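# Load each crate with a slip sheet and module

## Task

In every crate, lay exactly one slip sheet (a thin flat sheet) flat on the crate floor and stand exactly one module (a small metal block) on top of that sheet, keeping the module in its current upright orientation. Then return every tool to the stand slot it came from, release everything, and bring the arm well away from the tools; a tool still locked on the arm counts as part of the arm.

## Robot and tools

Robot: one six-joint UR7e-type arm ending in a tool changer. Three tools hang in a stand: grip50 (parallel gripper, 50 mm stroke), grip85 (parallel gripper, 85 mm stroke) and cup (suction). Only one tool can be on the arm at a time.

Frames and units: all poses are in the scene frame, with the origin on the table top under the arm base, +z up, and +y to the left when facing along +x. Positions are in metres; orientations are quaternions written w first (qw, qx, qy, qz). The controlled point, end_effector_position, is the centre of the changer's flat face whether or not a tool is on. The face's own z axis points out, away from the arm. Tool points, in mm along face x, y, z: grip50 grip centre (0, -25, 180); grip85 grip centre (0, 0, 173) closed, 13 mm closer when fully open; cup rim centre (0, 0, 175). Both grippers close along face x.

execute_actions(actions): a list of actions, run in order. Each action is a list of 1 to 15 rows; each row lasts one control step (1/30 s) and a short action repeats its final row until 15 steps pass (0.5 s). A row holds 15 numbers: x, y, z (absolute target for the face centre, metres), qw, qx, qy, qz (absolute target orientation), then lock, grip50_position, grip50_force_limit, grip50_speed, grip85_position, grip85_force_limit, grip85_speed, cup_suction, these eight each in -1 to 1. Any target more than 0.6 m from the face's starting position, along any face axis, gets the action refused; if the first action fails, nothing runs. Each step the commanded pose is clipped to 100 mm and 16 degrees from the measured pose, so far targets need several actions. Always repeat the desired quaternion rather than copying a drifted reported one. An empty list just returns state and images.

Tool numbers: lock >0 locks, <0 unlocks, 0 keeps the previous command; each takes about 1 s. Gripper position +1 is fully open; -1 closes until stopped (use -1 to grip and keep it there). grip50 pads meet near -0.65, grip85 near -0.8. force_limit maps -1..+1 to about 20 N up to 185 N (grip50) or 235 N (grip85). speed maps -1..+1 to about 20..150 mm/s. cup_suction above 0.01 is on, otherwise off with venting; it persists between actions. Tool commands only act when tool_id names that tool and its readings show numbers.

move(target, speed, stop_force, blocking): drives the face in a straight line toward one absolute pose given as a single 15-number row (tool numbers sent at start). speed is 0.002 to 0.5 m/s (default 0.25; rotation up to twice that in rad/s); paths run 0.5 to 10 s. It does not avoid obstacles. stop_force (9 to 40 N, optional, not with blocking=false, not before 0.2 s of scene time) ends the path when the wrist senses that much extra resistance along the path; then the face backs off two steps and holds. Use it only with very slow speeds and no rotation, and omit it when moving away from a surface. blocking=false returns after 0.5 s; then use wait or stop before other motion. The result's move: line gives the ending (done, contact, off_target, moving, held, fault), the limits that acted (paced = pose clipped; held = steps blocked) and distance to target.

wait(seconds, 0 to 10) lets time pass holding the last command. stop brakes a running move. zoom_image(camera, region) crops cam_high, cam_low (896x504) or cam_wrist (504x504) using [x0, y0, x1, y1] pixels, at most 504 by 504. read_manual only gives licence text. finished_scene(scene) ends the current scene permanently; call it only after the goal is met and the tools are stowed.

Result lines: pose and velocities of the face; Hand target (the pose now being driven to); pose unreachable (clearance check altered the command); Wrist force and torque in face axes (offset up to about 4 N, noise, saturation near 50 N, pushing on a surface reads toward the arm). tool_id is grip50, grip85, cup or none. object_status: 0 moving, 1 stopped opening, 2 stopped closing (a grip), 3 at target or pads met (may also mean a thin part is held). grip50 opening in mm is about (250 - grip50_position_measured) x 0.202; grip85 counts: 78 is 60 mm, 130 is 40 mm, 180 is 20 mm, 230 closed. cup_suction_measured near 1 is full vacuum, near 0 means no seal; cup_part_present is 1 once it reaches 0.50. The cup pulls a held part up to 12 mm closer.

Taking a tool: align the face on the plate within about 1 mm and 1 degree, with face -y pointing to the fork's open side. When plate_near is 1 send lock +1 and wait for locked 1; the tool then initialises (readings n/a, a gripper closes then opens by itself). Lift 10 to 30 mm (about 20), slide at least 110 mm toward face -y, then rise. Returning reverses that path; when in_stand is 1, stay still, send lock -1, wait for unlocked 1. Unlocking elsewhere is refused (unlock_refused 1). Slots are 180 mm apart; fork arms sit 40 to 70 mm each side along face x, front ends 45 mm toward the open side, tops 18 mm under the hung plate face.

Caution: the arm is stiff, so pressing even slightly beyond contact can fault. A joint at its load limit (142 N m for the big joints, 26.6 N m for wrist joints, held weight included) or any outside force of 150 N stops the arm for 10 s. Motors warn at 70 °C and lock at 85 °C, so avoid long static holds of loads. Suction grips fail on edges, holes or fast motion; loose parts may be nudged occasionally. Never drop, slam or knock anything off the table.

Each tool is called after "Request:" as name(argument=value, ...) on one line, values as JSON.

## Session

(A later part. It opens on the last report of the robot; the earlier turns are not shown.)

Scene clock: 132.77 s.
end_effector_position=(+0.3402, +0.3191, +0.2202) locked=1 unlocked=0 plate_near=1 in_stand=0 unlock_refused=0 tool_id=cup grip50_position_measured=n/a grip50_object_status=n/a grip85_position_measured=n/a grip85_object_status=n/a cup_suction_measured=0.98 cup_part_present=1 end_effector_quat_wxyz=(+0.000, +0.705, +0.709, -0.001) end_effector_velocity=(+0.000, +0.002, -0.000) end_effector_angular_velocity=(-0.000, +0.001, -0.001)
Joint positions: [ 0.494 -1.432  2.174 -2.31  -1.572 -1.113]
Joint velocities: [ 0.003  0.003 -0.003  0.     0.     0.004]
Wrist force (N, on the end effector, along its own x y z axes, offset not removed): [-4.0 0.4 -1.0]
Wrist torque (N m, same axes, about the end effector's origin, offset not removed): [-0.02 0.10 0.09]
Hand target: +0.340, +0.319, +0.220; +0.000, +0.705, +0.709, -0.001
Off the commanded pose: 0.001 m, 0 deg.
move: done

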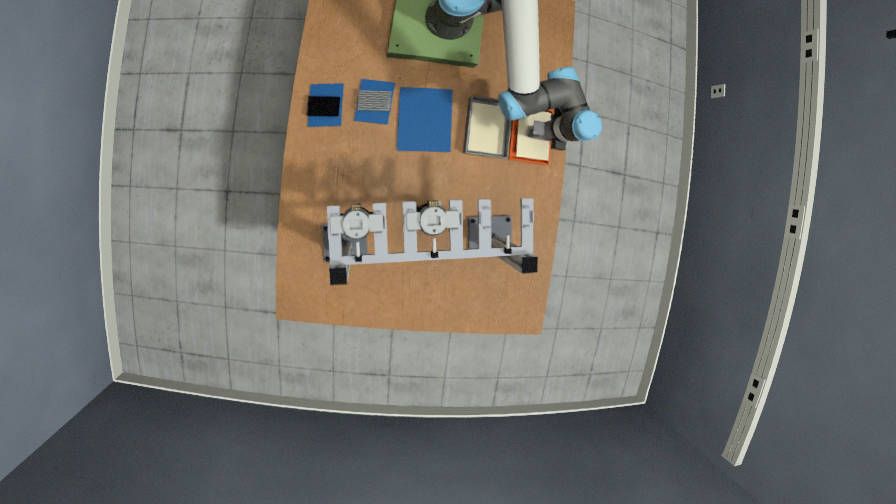

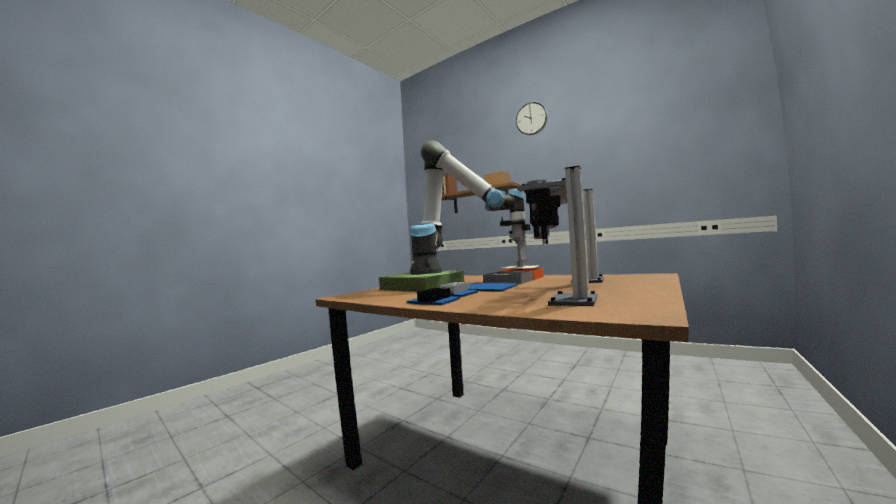

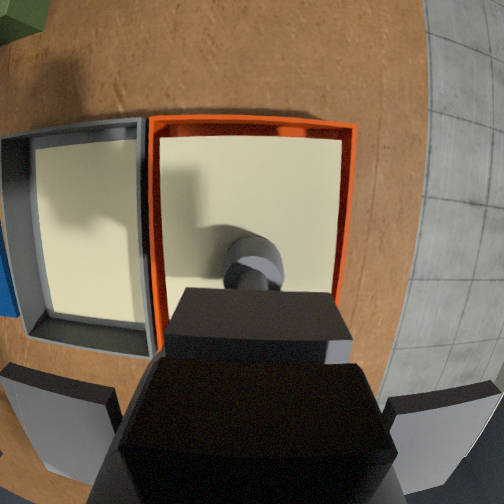

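Request:
move(target=[0.340,0.319,0.172,0,0.705,0.709,0,0,1,0,0,1,0,0,1], speed=0.025)

Request:
execute_actions(actions=[[[0.340,0.319,0.172,0,0.705,0.709,0,0,1,0,0,1,0,0,0]],[[0.340,0.319,0.172,0,0.705,0.709,0,0,1,0,0,1,0,0,0]]])

Request:
move(target=[0.340,0.319,0.26,0,0.705,0.709,0,0,1,0,0,1,0,0,0], speed=0.1)

Request:
move(target=[0.45,0.1404,0.381,0,0.66,0.7513,0,0,1,0,0,1,0,0,0])

Request:
move(target=[0.5968,0.1595,0.381,0,0.66,0.7513,0,0,1,0,0,1,0,0,0], speed=0.1)

Request:
move(target=[0.5968,0.1595,0.3606,0,0.66,0.7513,0,0,1,0,0,1,0,0,0], speed=0.015)

Request:
execute_actions(actions=[[[0.5968,0.1595,0.3606,0,0.66,0.7513,0,-1,1,0,0,1,0,0,0]],[[0.5968,0.1595,0.3606,0,0.66,0.7513,0,-1,1,0,0,1,0,0,0]],[[0.5968,0.1595,0.3606,0,0.66,0.7513,0,-1,1,0,0,1,0,0,0]]])

Scene clock: 144.07 s.
end_effector_position=(+0.3400, +0.3190, +0.1722) locked=1 unlocked=0 plate_near=1 in_stand=0 unlock_refused=0 tool_id=cup grip50_position_measured=n/a grip50_object_status=n/a grip85_position_measured=n/a grip85_object_status=n/a cup_suction_measured=0.98 cup_part_present=1 end_effector_quat_wxyz=(-0.000, +0.705, +0.709, -0.000) end_effector_velocity=(-0.000, -0.000, -0.002) end_effector_angular_velocity=(+0.000, +0.000, -0.002)
Joint positions: [ 0.494 -1.332  2.223 -2.461 -1.571 -1.113]
Joint velocities: [-0.001  0.004  0.002 -0.005  0.     0.001]
Wrist force (N, on the end effector, along its own x y z axes, offset not removed): [-0.7 2.3 -1.7]
Wrist torque (N m, same axes, about the end effector's origin, offset not removed): [0.07 0.02 -0.26]
Hand target: +0.340, +0.319, +0.172; -0.000, +0.705, +0.709, -0.000
Off the commanded pose: 0.000 m, 0 deg.
move: done

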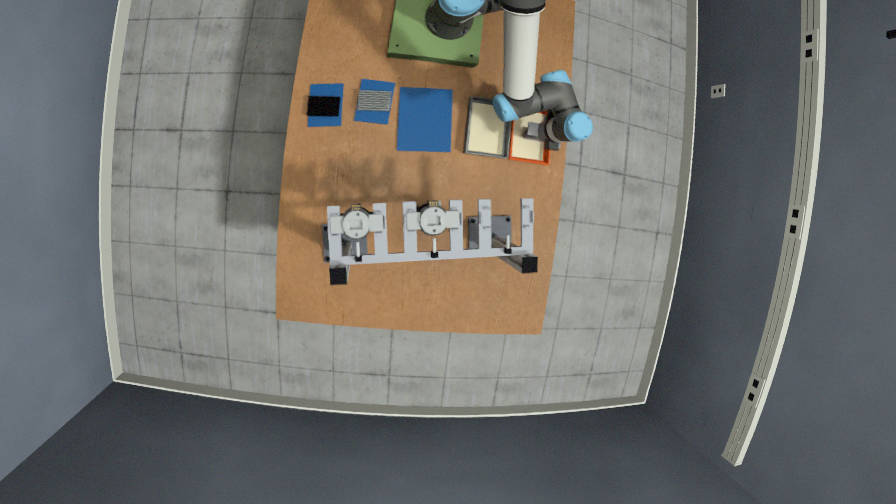

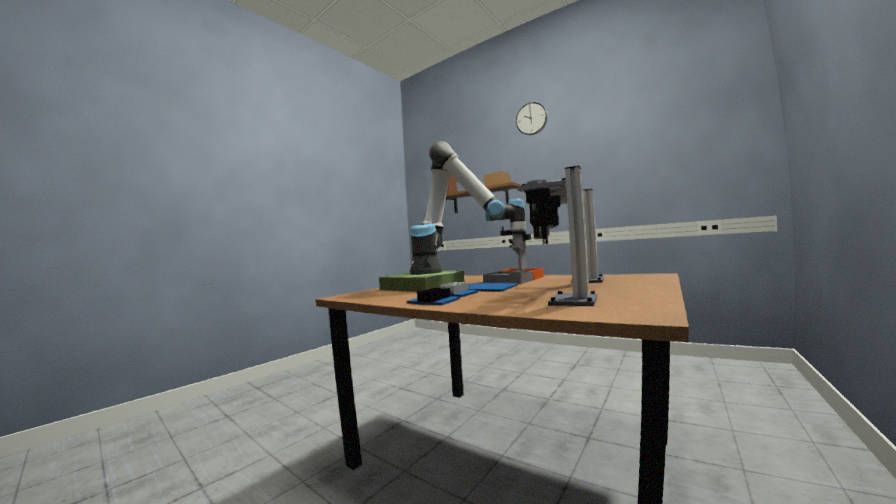

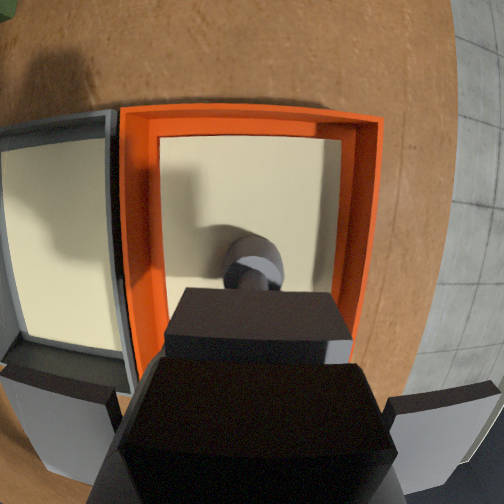

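Scene clock: 145.07 s.
end_effector_position=(+0.3400, +0.3190, +0.1720) locked=1 unlocked=0 plate_near=1 in_stand=0 unlock_refused=0 tool_id=cup grip50_position_measured=n/a grip50_object_status=n/a grip85_position_measured=n/a grip85_object_status=n/a cup_suction_measured=0.00 cup_part_present=0 end_effector_quat_wxyz=(-0.000, +0.705, +0.709, +0.000) end_effector_velocity=(+0.001, -0.000, -0.000) end_effector_angular_velocity=(-0.000, -0.001, -0.001)
Joint positions: [ 0.494 -1.331  2.223 -2.462 -1.571 -1.113]
Joint velocities: [-0.002  0.    -0.    -0.001 -0.    -0.001]
Wrist force (N, on the end effector, along its own x y z axes, offset not removed): [-2.5 2.4 -9.4]
Wrist torque (N m, same axes, about the end effector's origin, offset not removed): [0.29 -0.11 -0.19]
Hand target: +0.340, +0.319, +0.172; +0.000, +0.705, +0.709, -0.000
Off the commanded pose: 0.000 m, 0 deg.

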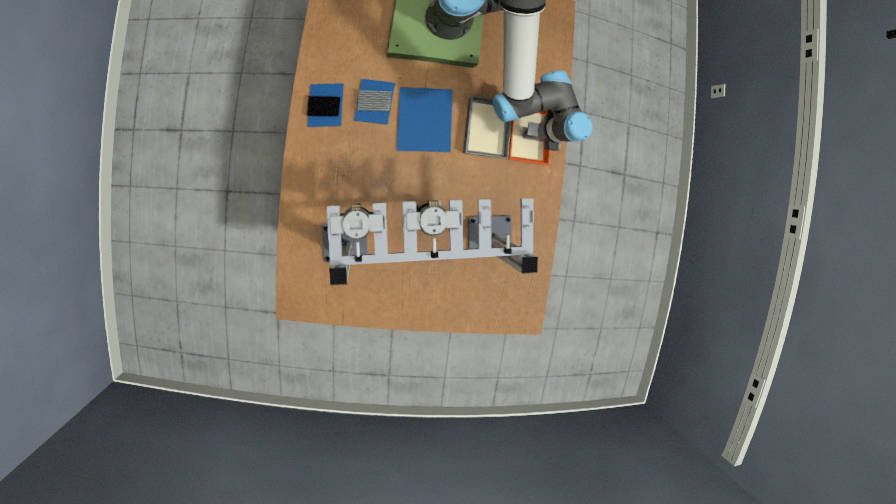

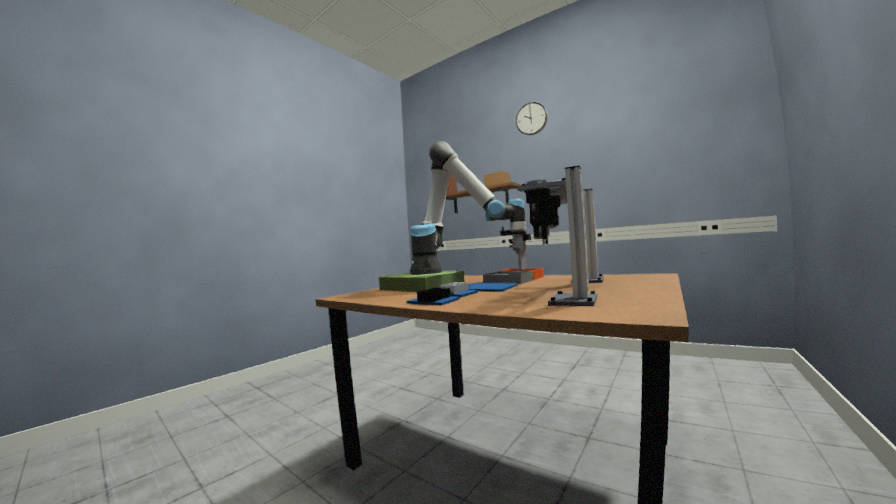

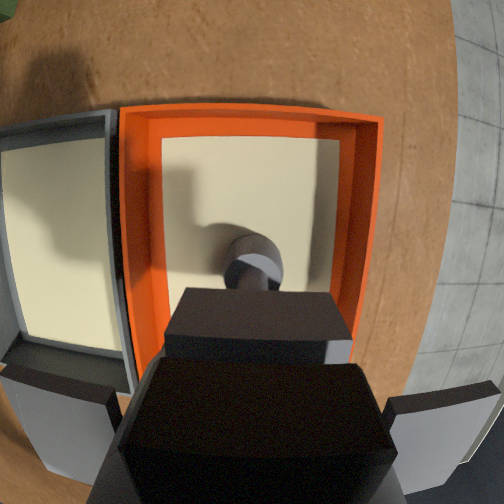

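Scene clock: 146.40 s.
end_effector_position=(+0.3400, +0.3191, +0.2598) locked=1 unlocked=0 plate_near=1 in_stand=0 unlock_refused=0 tool_id=cup grip50_position_measured=n/a grip50_object_status=n/a grip85_position_measured=n/a grip85_object_status=n/a cup_suction_measured=0.00 cup_part_present=0 end_effector_quat_wxyz=(+0.000, +0.705, +0.709, +0.000) end_effector_velocity=(-0.000, -0.000, +0.001) end_effector_angular_velocity=(-0.000, +0.002, +0.002)
Joint positions: [ 0.494 -1.503  2.126 -2.193 -1.571 -1.113]
Joint velocities: [-0.    -0.002 -0.002  0.005  0.001 -0.002]
Wrist force (N, on the end effector, along its own x y z axes, offset not removed): [-1.4 1.8 -0.6]
Wrist torque (N m, same axes, about the end effector's origin, offset not removed): [0.26 0.06 -0.10]
Hand target: +0.340, +0.319, +0.260; +0.000, +0.705, +0.709, +0.000
Off the commanded pose: 0.000 m, 0 deg.
move: done

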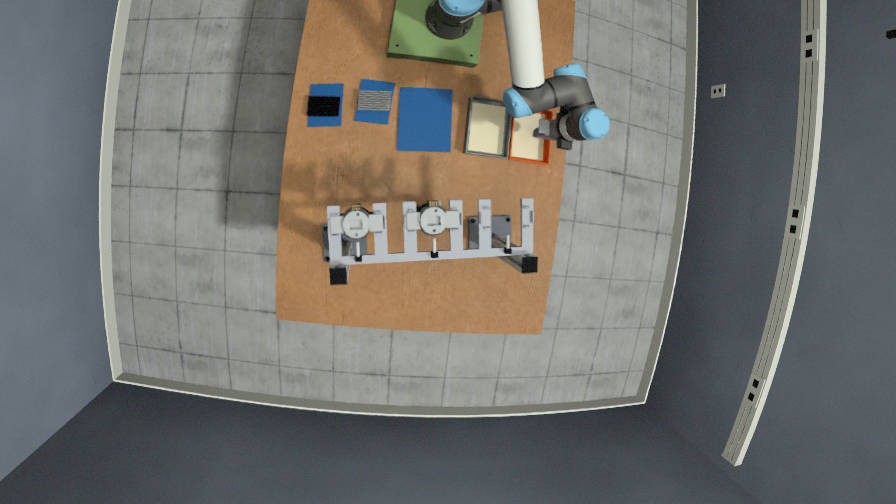

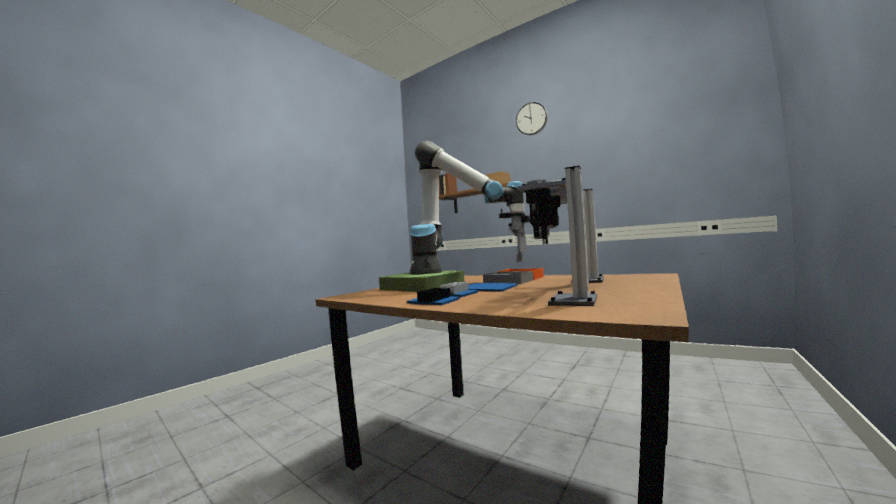

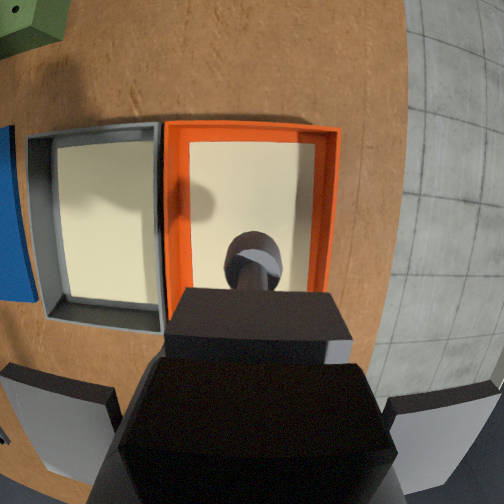

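Scene clock: 147.93 s.
end_effector_position=(+0.4503, +0.1411, +0.3808) locked=1 unlocked=0 plate_near=1 in_stand=0 unlock_refused=0 tool_id=cup grip50_position_measured=n/a grip50_object_status=n/a grip85_position_measured=n/a grip85_object_status=n/a cup_suction_measured=0.00 cup_part_present=0 end_effector_quat_wxyz=(-0.000, +0.660, +0.751, +0.001) end_effector_velocity=(+0.001, -0.002, +0.001) end_effector_angular_velocity=(+0.001, +0.001, +0.001)
Joint positions: [ 0.047 -1.627  1.906 -1.85  -1.57  -1.683]
Joint velocities: [-0.005  0.001 -0.004  0.004  0.001 -0.006]
Wrist force (N, on the end effector, along its own x y z axes, offset not removed): [-2.4 1.8 -1.5]
Wrist torque (N m, same axes, about the end effector's origin, offset not removed): [0.13 0.14 0.01]
Hand target: +0.450, +0.141, +0.381; -0.000, +0.660, +0.751, +0.001
Off the commanded pose: 0.001 m, 0 deg.
move: done

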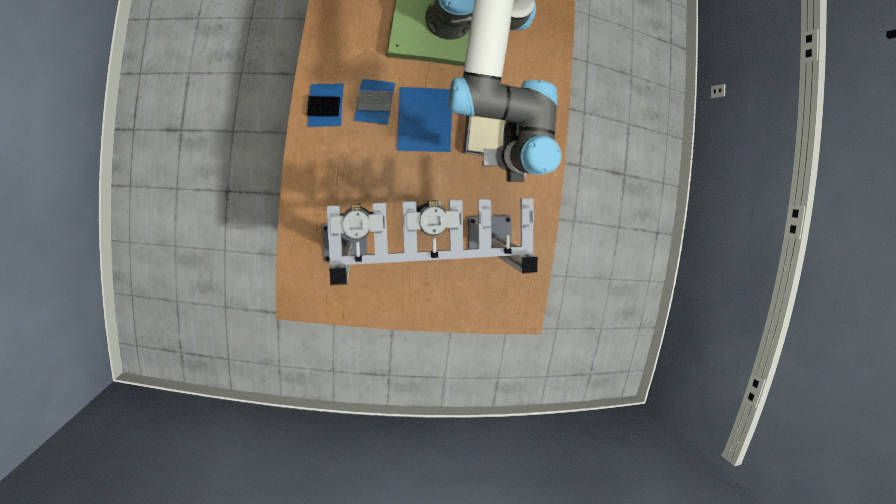

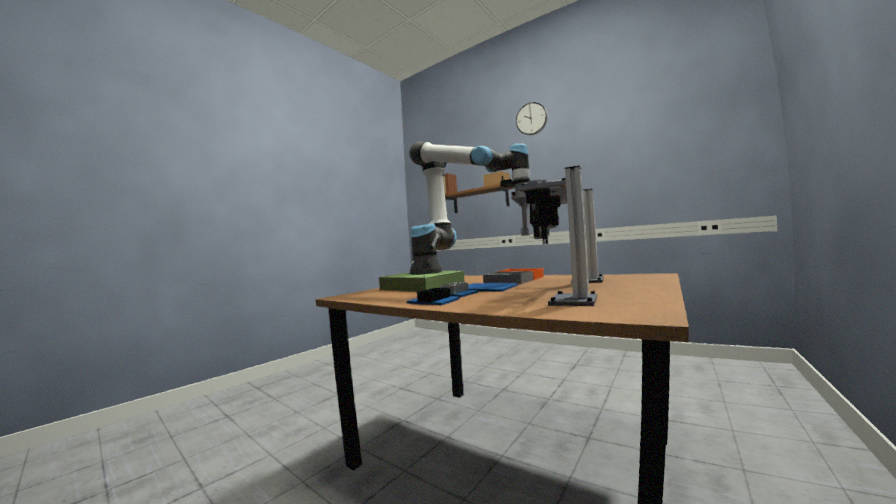

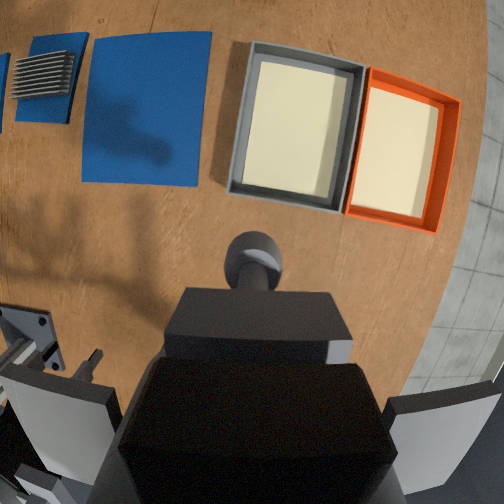

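Scene clock: 149.87 s.
end_effector_position=(+0.5966, +0.1597, +0.3811) locked=1 unlocked=0 plate_near=1 in_stand=0 unlock_refused=0 tool_id=cup grip50_position_measured=n/a grip50_object_status=n/a grip85_position_measured=n/a grip85_object_status=n/a cup_suction_measured=0.00 cup_part_present=0 end_effector_quat_wxyz=(+0.000, +0.660, +0.751, -0.000) end_effector_velocity=(+0.002, +0.000, -0.000) end_effector_angular_velocity=(+0.001, +0.001, +0.000)
Joint positions: [ 0.074 -1.28   1.512 -1.803 -1.571 -1.656]
Joint velocities: [-0.     0.004 -0.005  0.001  0.001 -0.   ]
Wrist force (N, on the end effector, along its own x y z axes, offset not removed): [-1.2 0.8 -0.1]
Wrist torque (N m, same axes, about the end effector's origin, offset not removed): [0.18 0.02 0.14]
Hand target: +0.597, +0.160, +0.381; +0.000, +0.660, +0.751, -0.000
Off the commanded pose: 0.000 m, 0 deg.
move: done

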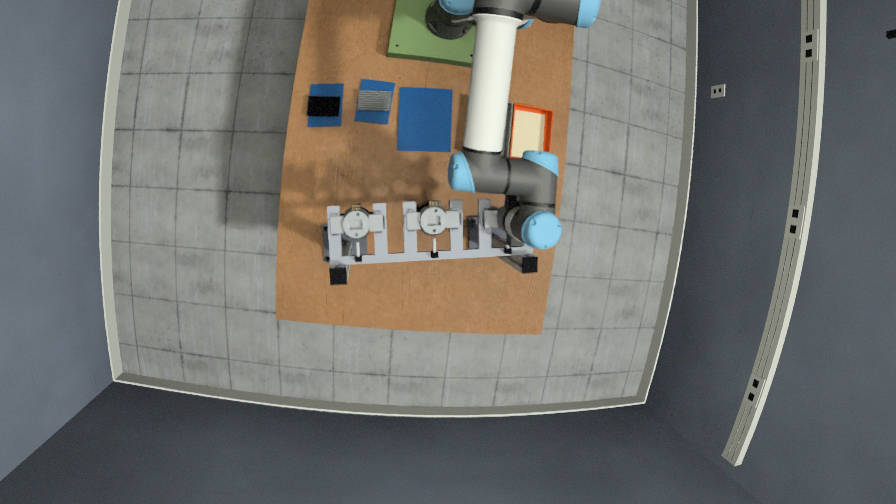

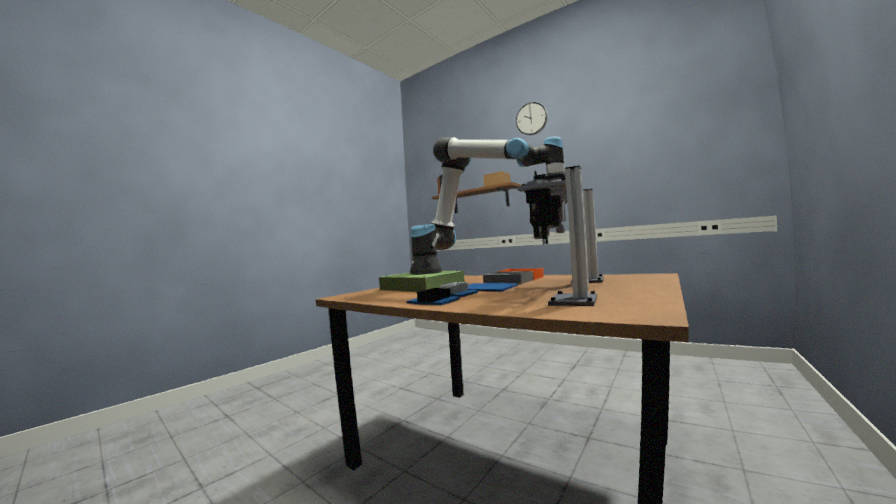

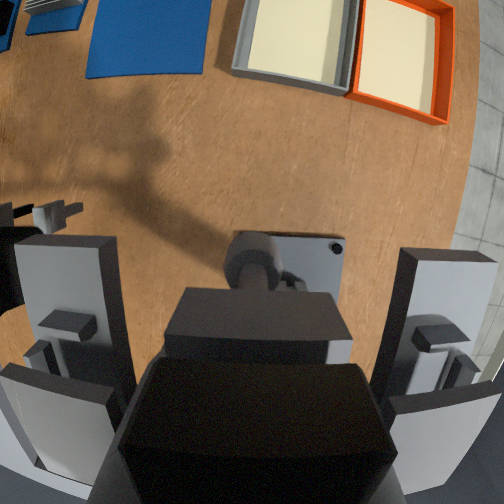

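Scene clock: 151.50 s.
end_effector_position=(+0.5968, +0.1595, +0.3607) locked=1 unlocked=0 plate_near=1 in_stand=1 unlock_refused=0 tool_id=cup grip50_position_measured=n/a grip50_object_status=n/a grip85_position_measured=n/a grip85_object_status=n/a cup_suction_measured=0.00 cup_part_present=0 end_effector_quat_wxyz=(+0.000, +0.660, +0.751, -0.000) end_effector_velocity=(+0.000, -0.000, -0.002) end_effector_angular_velocity=(+0.001, +0.000, +0.001)
Joint positions: [ 0.074 -1.267  1.55  -1.853 -1.571 -1.656]
Joint velocities: [-0.001  0.001  0.003 -0.004  0.001 -0.001]
Wrist force (N, on the end effector, along its own x y z axes, offset not removed): [-1.5 -0.6 -1.6]
Wrist torque (N m, same axes, about the end effector's origin, offset not removed): [0.03 0.03 0.10]
Hand target: +0.597, +0.159, +0.361; -0.000, +0.660, +0.751, -0.000
Off the commanded pose: 0.000 m, 0 deg.
move: done

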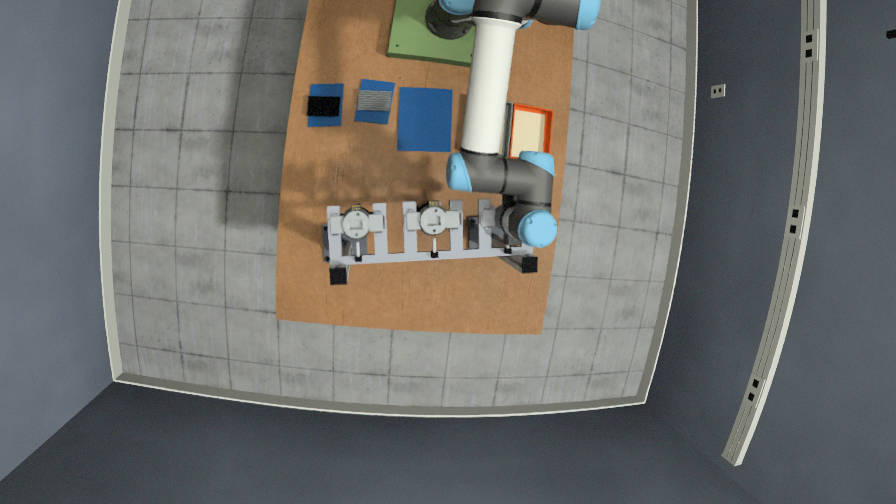

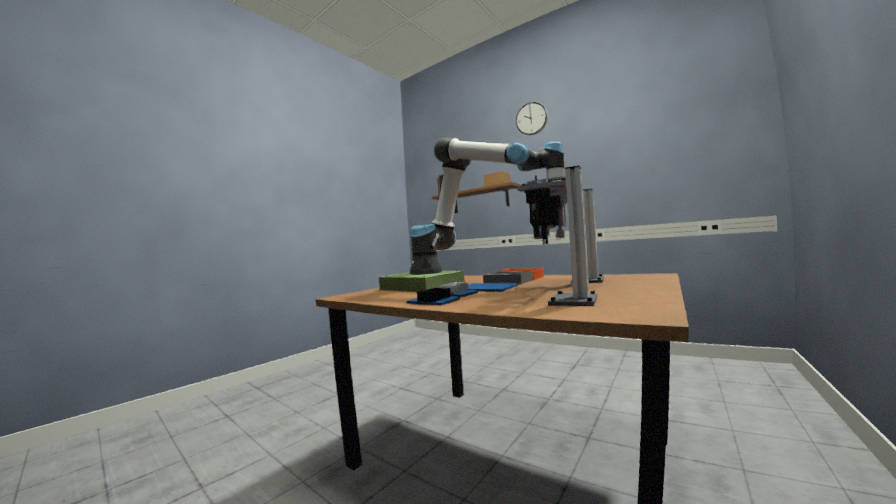

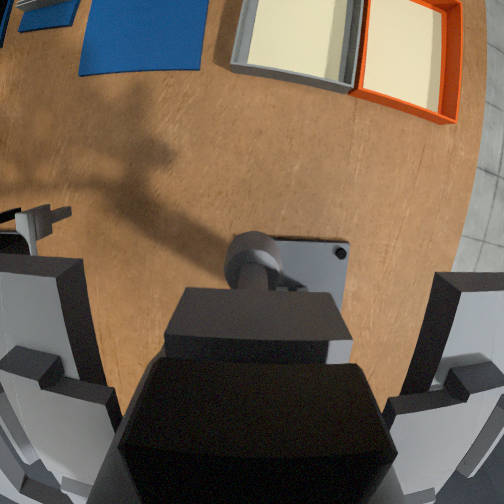

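Scene clock: 153.00 s.
end_effector_position=(+0.5968, +0.1595, +0.3606) locked=0 unlocked=1 plate_near=1 in_stand=1 unlock_refused=0 tool_id=none grip50_position_measured=n/a grip50_object_status=n/a grip85_position_measured=n/a grip85_object_status=n/a cup_suction_measured=n/a cup_part_present=n/a end_effector_quat_wxyz=(+0.000, +0.660, +0.751, +0.000) end_effector_velocity=(-0.000, +0.000, -0.000) end_effector_angular_velocity=(+0.001, +0.001, +0.000)
Joint positions: [ 0.074 -1.267  1.55  -1.853 -1.571 -1.656]
Joint velocities: [-0.    -0.     0.     0.     0.001 -0.   ]
Wrist force (N, on the end effector, along its own x y z axes, offset not removed): [-1.9 1.9 0.4]
Wrist torque (N m, same axes, about the end effector's origin, offset not removed): [0.12 0.16 -0.04]
Hand target: +0.597, +0.159, +0.361; +0.000, +0.660, +0.751, +0.000
Off the commanded pose: 0.000 m, 0 deg.

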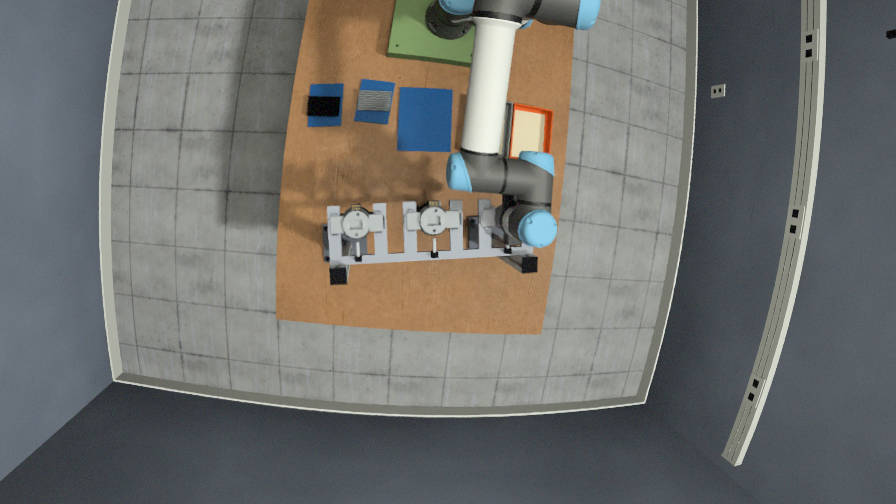

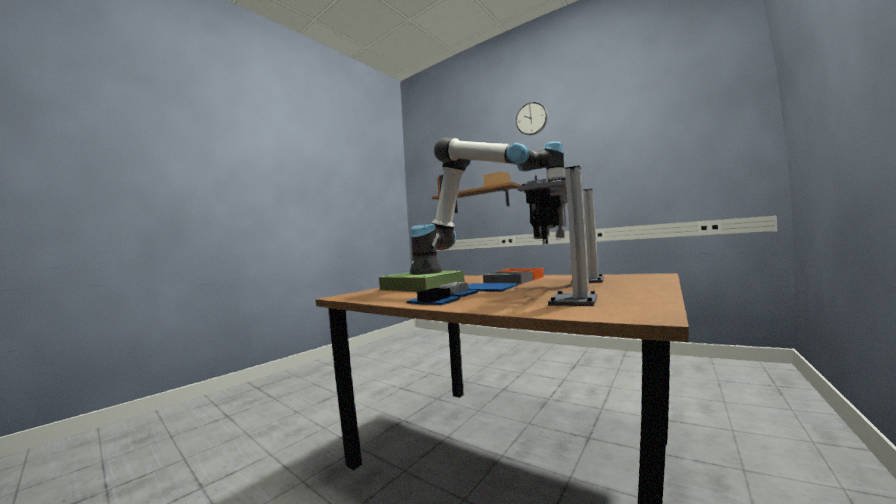

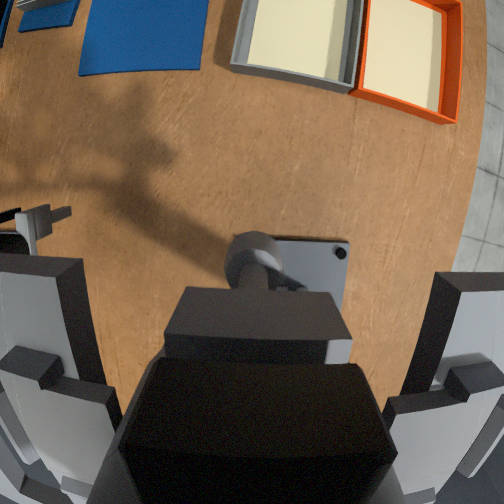

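Request:
move(target=[0.5968,0.1595,0.39,0,0.66,0.7513,0,0,1,0,0,1,0,0,0], speed=0.05)

Request:
move(target=[0.6438,-0.1973,0.385,0,0.66,0.7513,0,0,1,0,0,1,0,0,0])

Request:
move(target=[0.6438,-0.1973,0.3607,0,0.66,0.7513,0,0,1,0,0,1,0,0,0], speed=0.008, stop_force=12)

Scene clock: 155.97 s.
end_effector_position=(+0.5968, +0.1595, +0.3898) locked=0 unlocked=1 plate_near=0 in_stand=0 unlock_refused=0 tool_id=none grip50_position_measured=n/a grip50_object_status=n/a grip85_position_measured=n/a grip85_object_status=n/a cup_suction_measured=n/a cup_part_present=n/a end_effector_quat_wxyz=(-0.000, +0.660, +0.751, +0.000) end_effector_velocity=(+0.000, +0.000, +0.001) end_effector_angular_velocity=(-0.001, -0.000, +0.001)
Joint positions: [ 0.074 -1.284  1.495 -1.782 -1.571 -1.656]
Joint velocities: [ 0.    -0.    -0.003  0.003 -0.001 -0.001]
Wrist force (N, on the end effector, along its own x y z axes, offset not removed): [-2.6 0.3 -1.7]
Wrist torque (N m, same axes, about the end effector's origin, offset not removed): [-0.04 0.09 0.15]
Hand target: +0.597, +0.160, +0.390; +0.000, +0.660, +0.751, +0.000
Off the commanded pose: 0.000 m, 0 deg.
move: done

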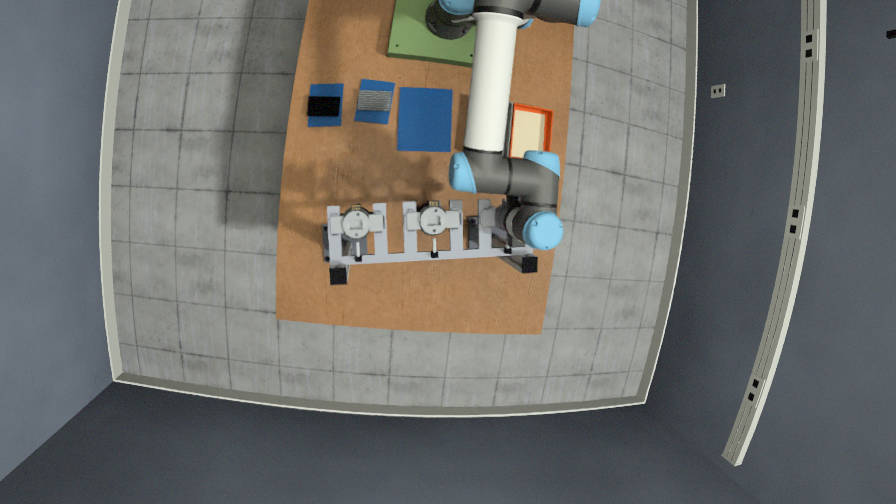

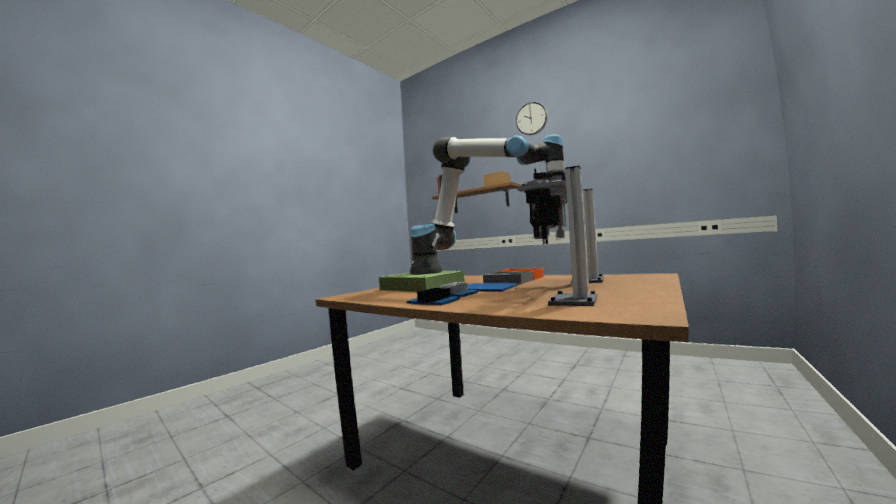

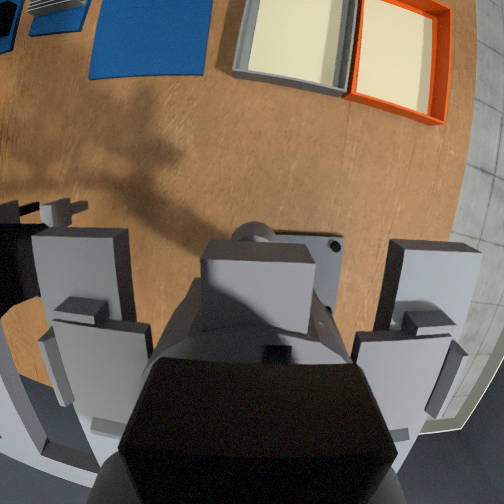

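Scene clock: 157.97 s.
end_effector_position=(+0.6445, -0.1967, +0.3850) locked=0 unlocked=1 plate_near=0 in_stand=0 unlock_refused=0 tool_id=none grip50_position_measured=n/a grip50_object_status=n/a grip85_position_measured=n/a grip85_object_status=n/a cup_suction_measured=n/a cup_part_present=n/a end_effector_quat_wxyz=(+0.000, +0.660, +0.751, +0.001) end_effector_velocity=(+0.001, -0.001, -0.000) end_effector_angular_velocity=(+0.001, +0.002, +0.000)
Joint positions: [-0.465 -1.148  1.319 -1.743 -1.57  -2.195]
Joint velocities: [-0.001  0.003 -0.004  0.003 -0.    -0.002]
Wrist force (N, on the end effector, along its own x y z axes, offset not removed): [-1.1 0.5 -2.8]
Wrist torque (N m, same axes, about the end effector's origin, offset not removed): [0.02 -0.01 -0.02]
Hand target: +0.645, -0.197, +0.385; +0.000, +0.660, +0.751, +0.001
Off the commanded pose: 0.001 m, 0 deg.
move: done

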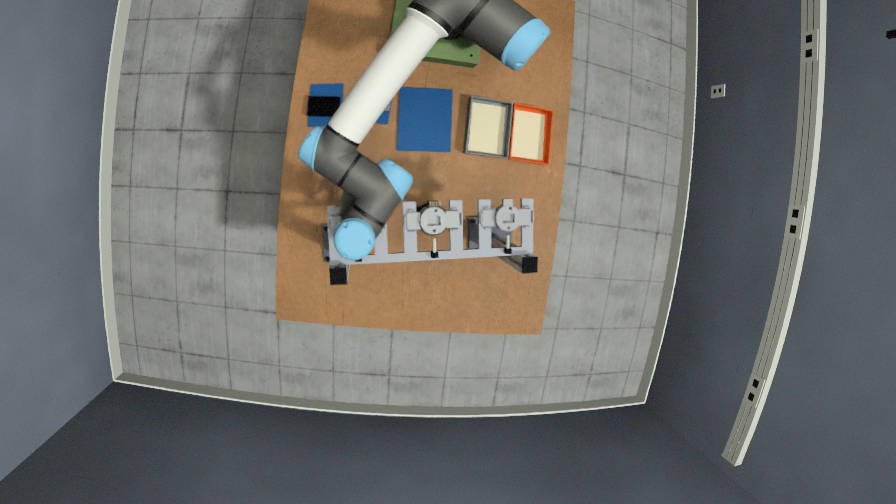

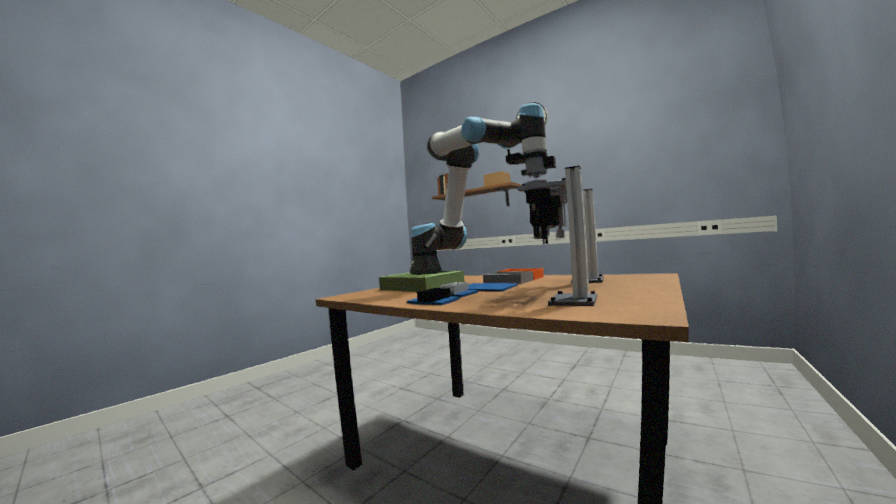

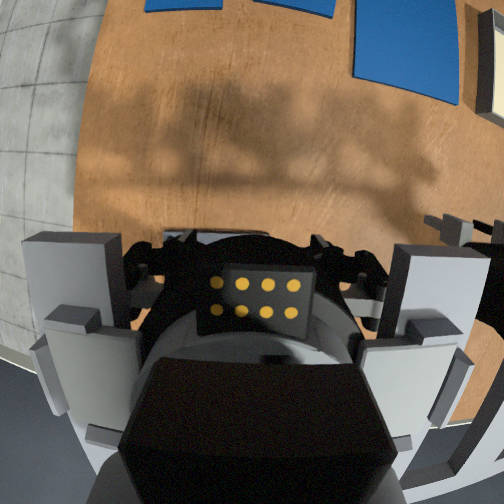

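Scene clock: 161.23 s.
end_effector_position=(+0.6438, -0.1973, +0.3608) locked=0 unlocked=1 plate_near=1 in_stand=1 unlock_refused=0 tool_id=none grip50_position_measured=n/a grip50_object_status=n/a grip85_position_measured=n/a grip85_object_status=n/a cup_suction_measured=n/a cup_part_present=n/a end_effector_quat_wxyz=(-0.000, +0.660, +0.751, +0.000) end_effector_velocity=(+0.000, +0.000, -0.001) end_effector_angular_velocity=(+0.000, -0.001, -0.000)
Joint positions: [-0.466 -1.137  1.367 -1.8   -1.571 -2.196]
Joint velocities: [ 0.     0.001  0.002 -0.003  0.001  0.   ]
Wrist force (N, on the end effector, along its own x y z axes, offset not removed): [-1.4 -1.0 -2.2]
Wrist torque (N m, same axes, about the end effector's origin, offset not removed): [-0.06 0.01 -0.07]
Hand target: +0.644, -0.197, +0.361; +0.000, +0.660, +0.751, +0.000
Off the commanded pose: 0.000 m, 0 deg.
move: done

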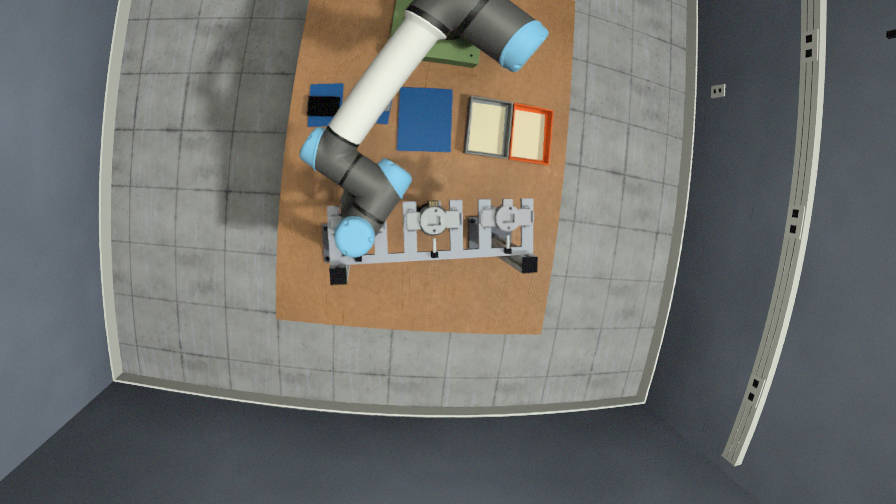

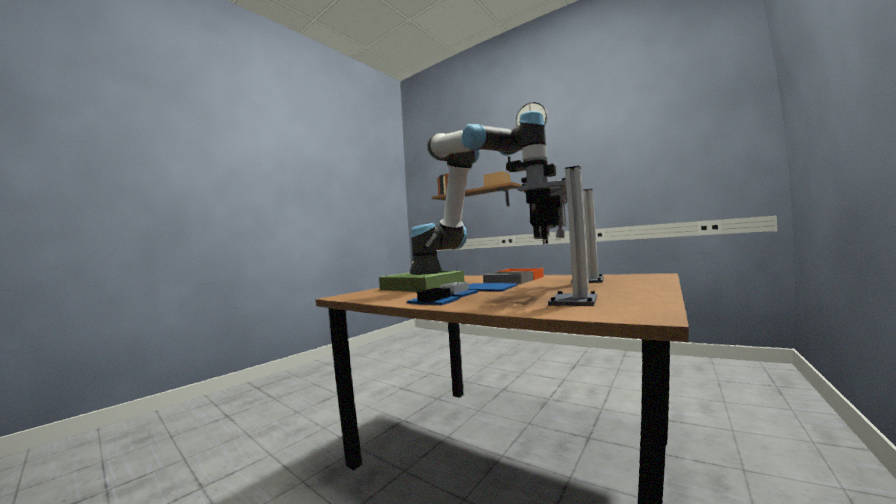

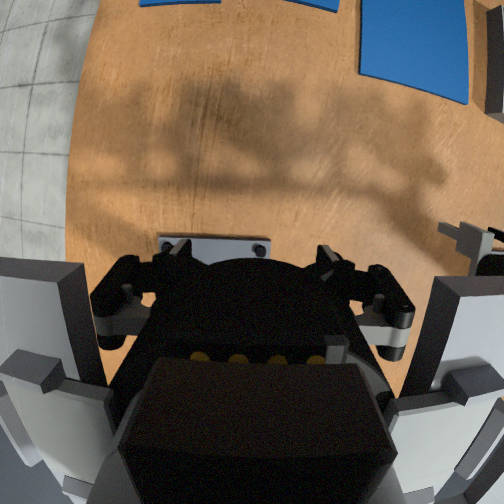

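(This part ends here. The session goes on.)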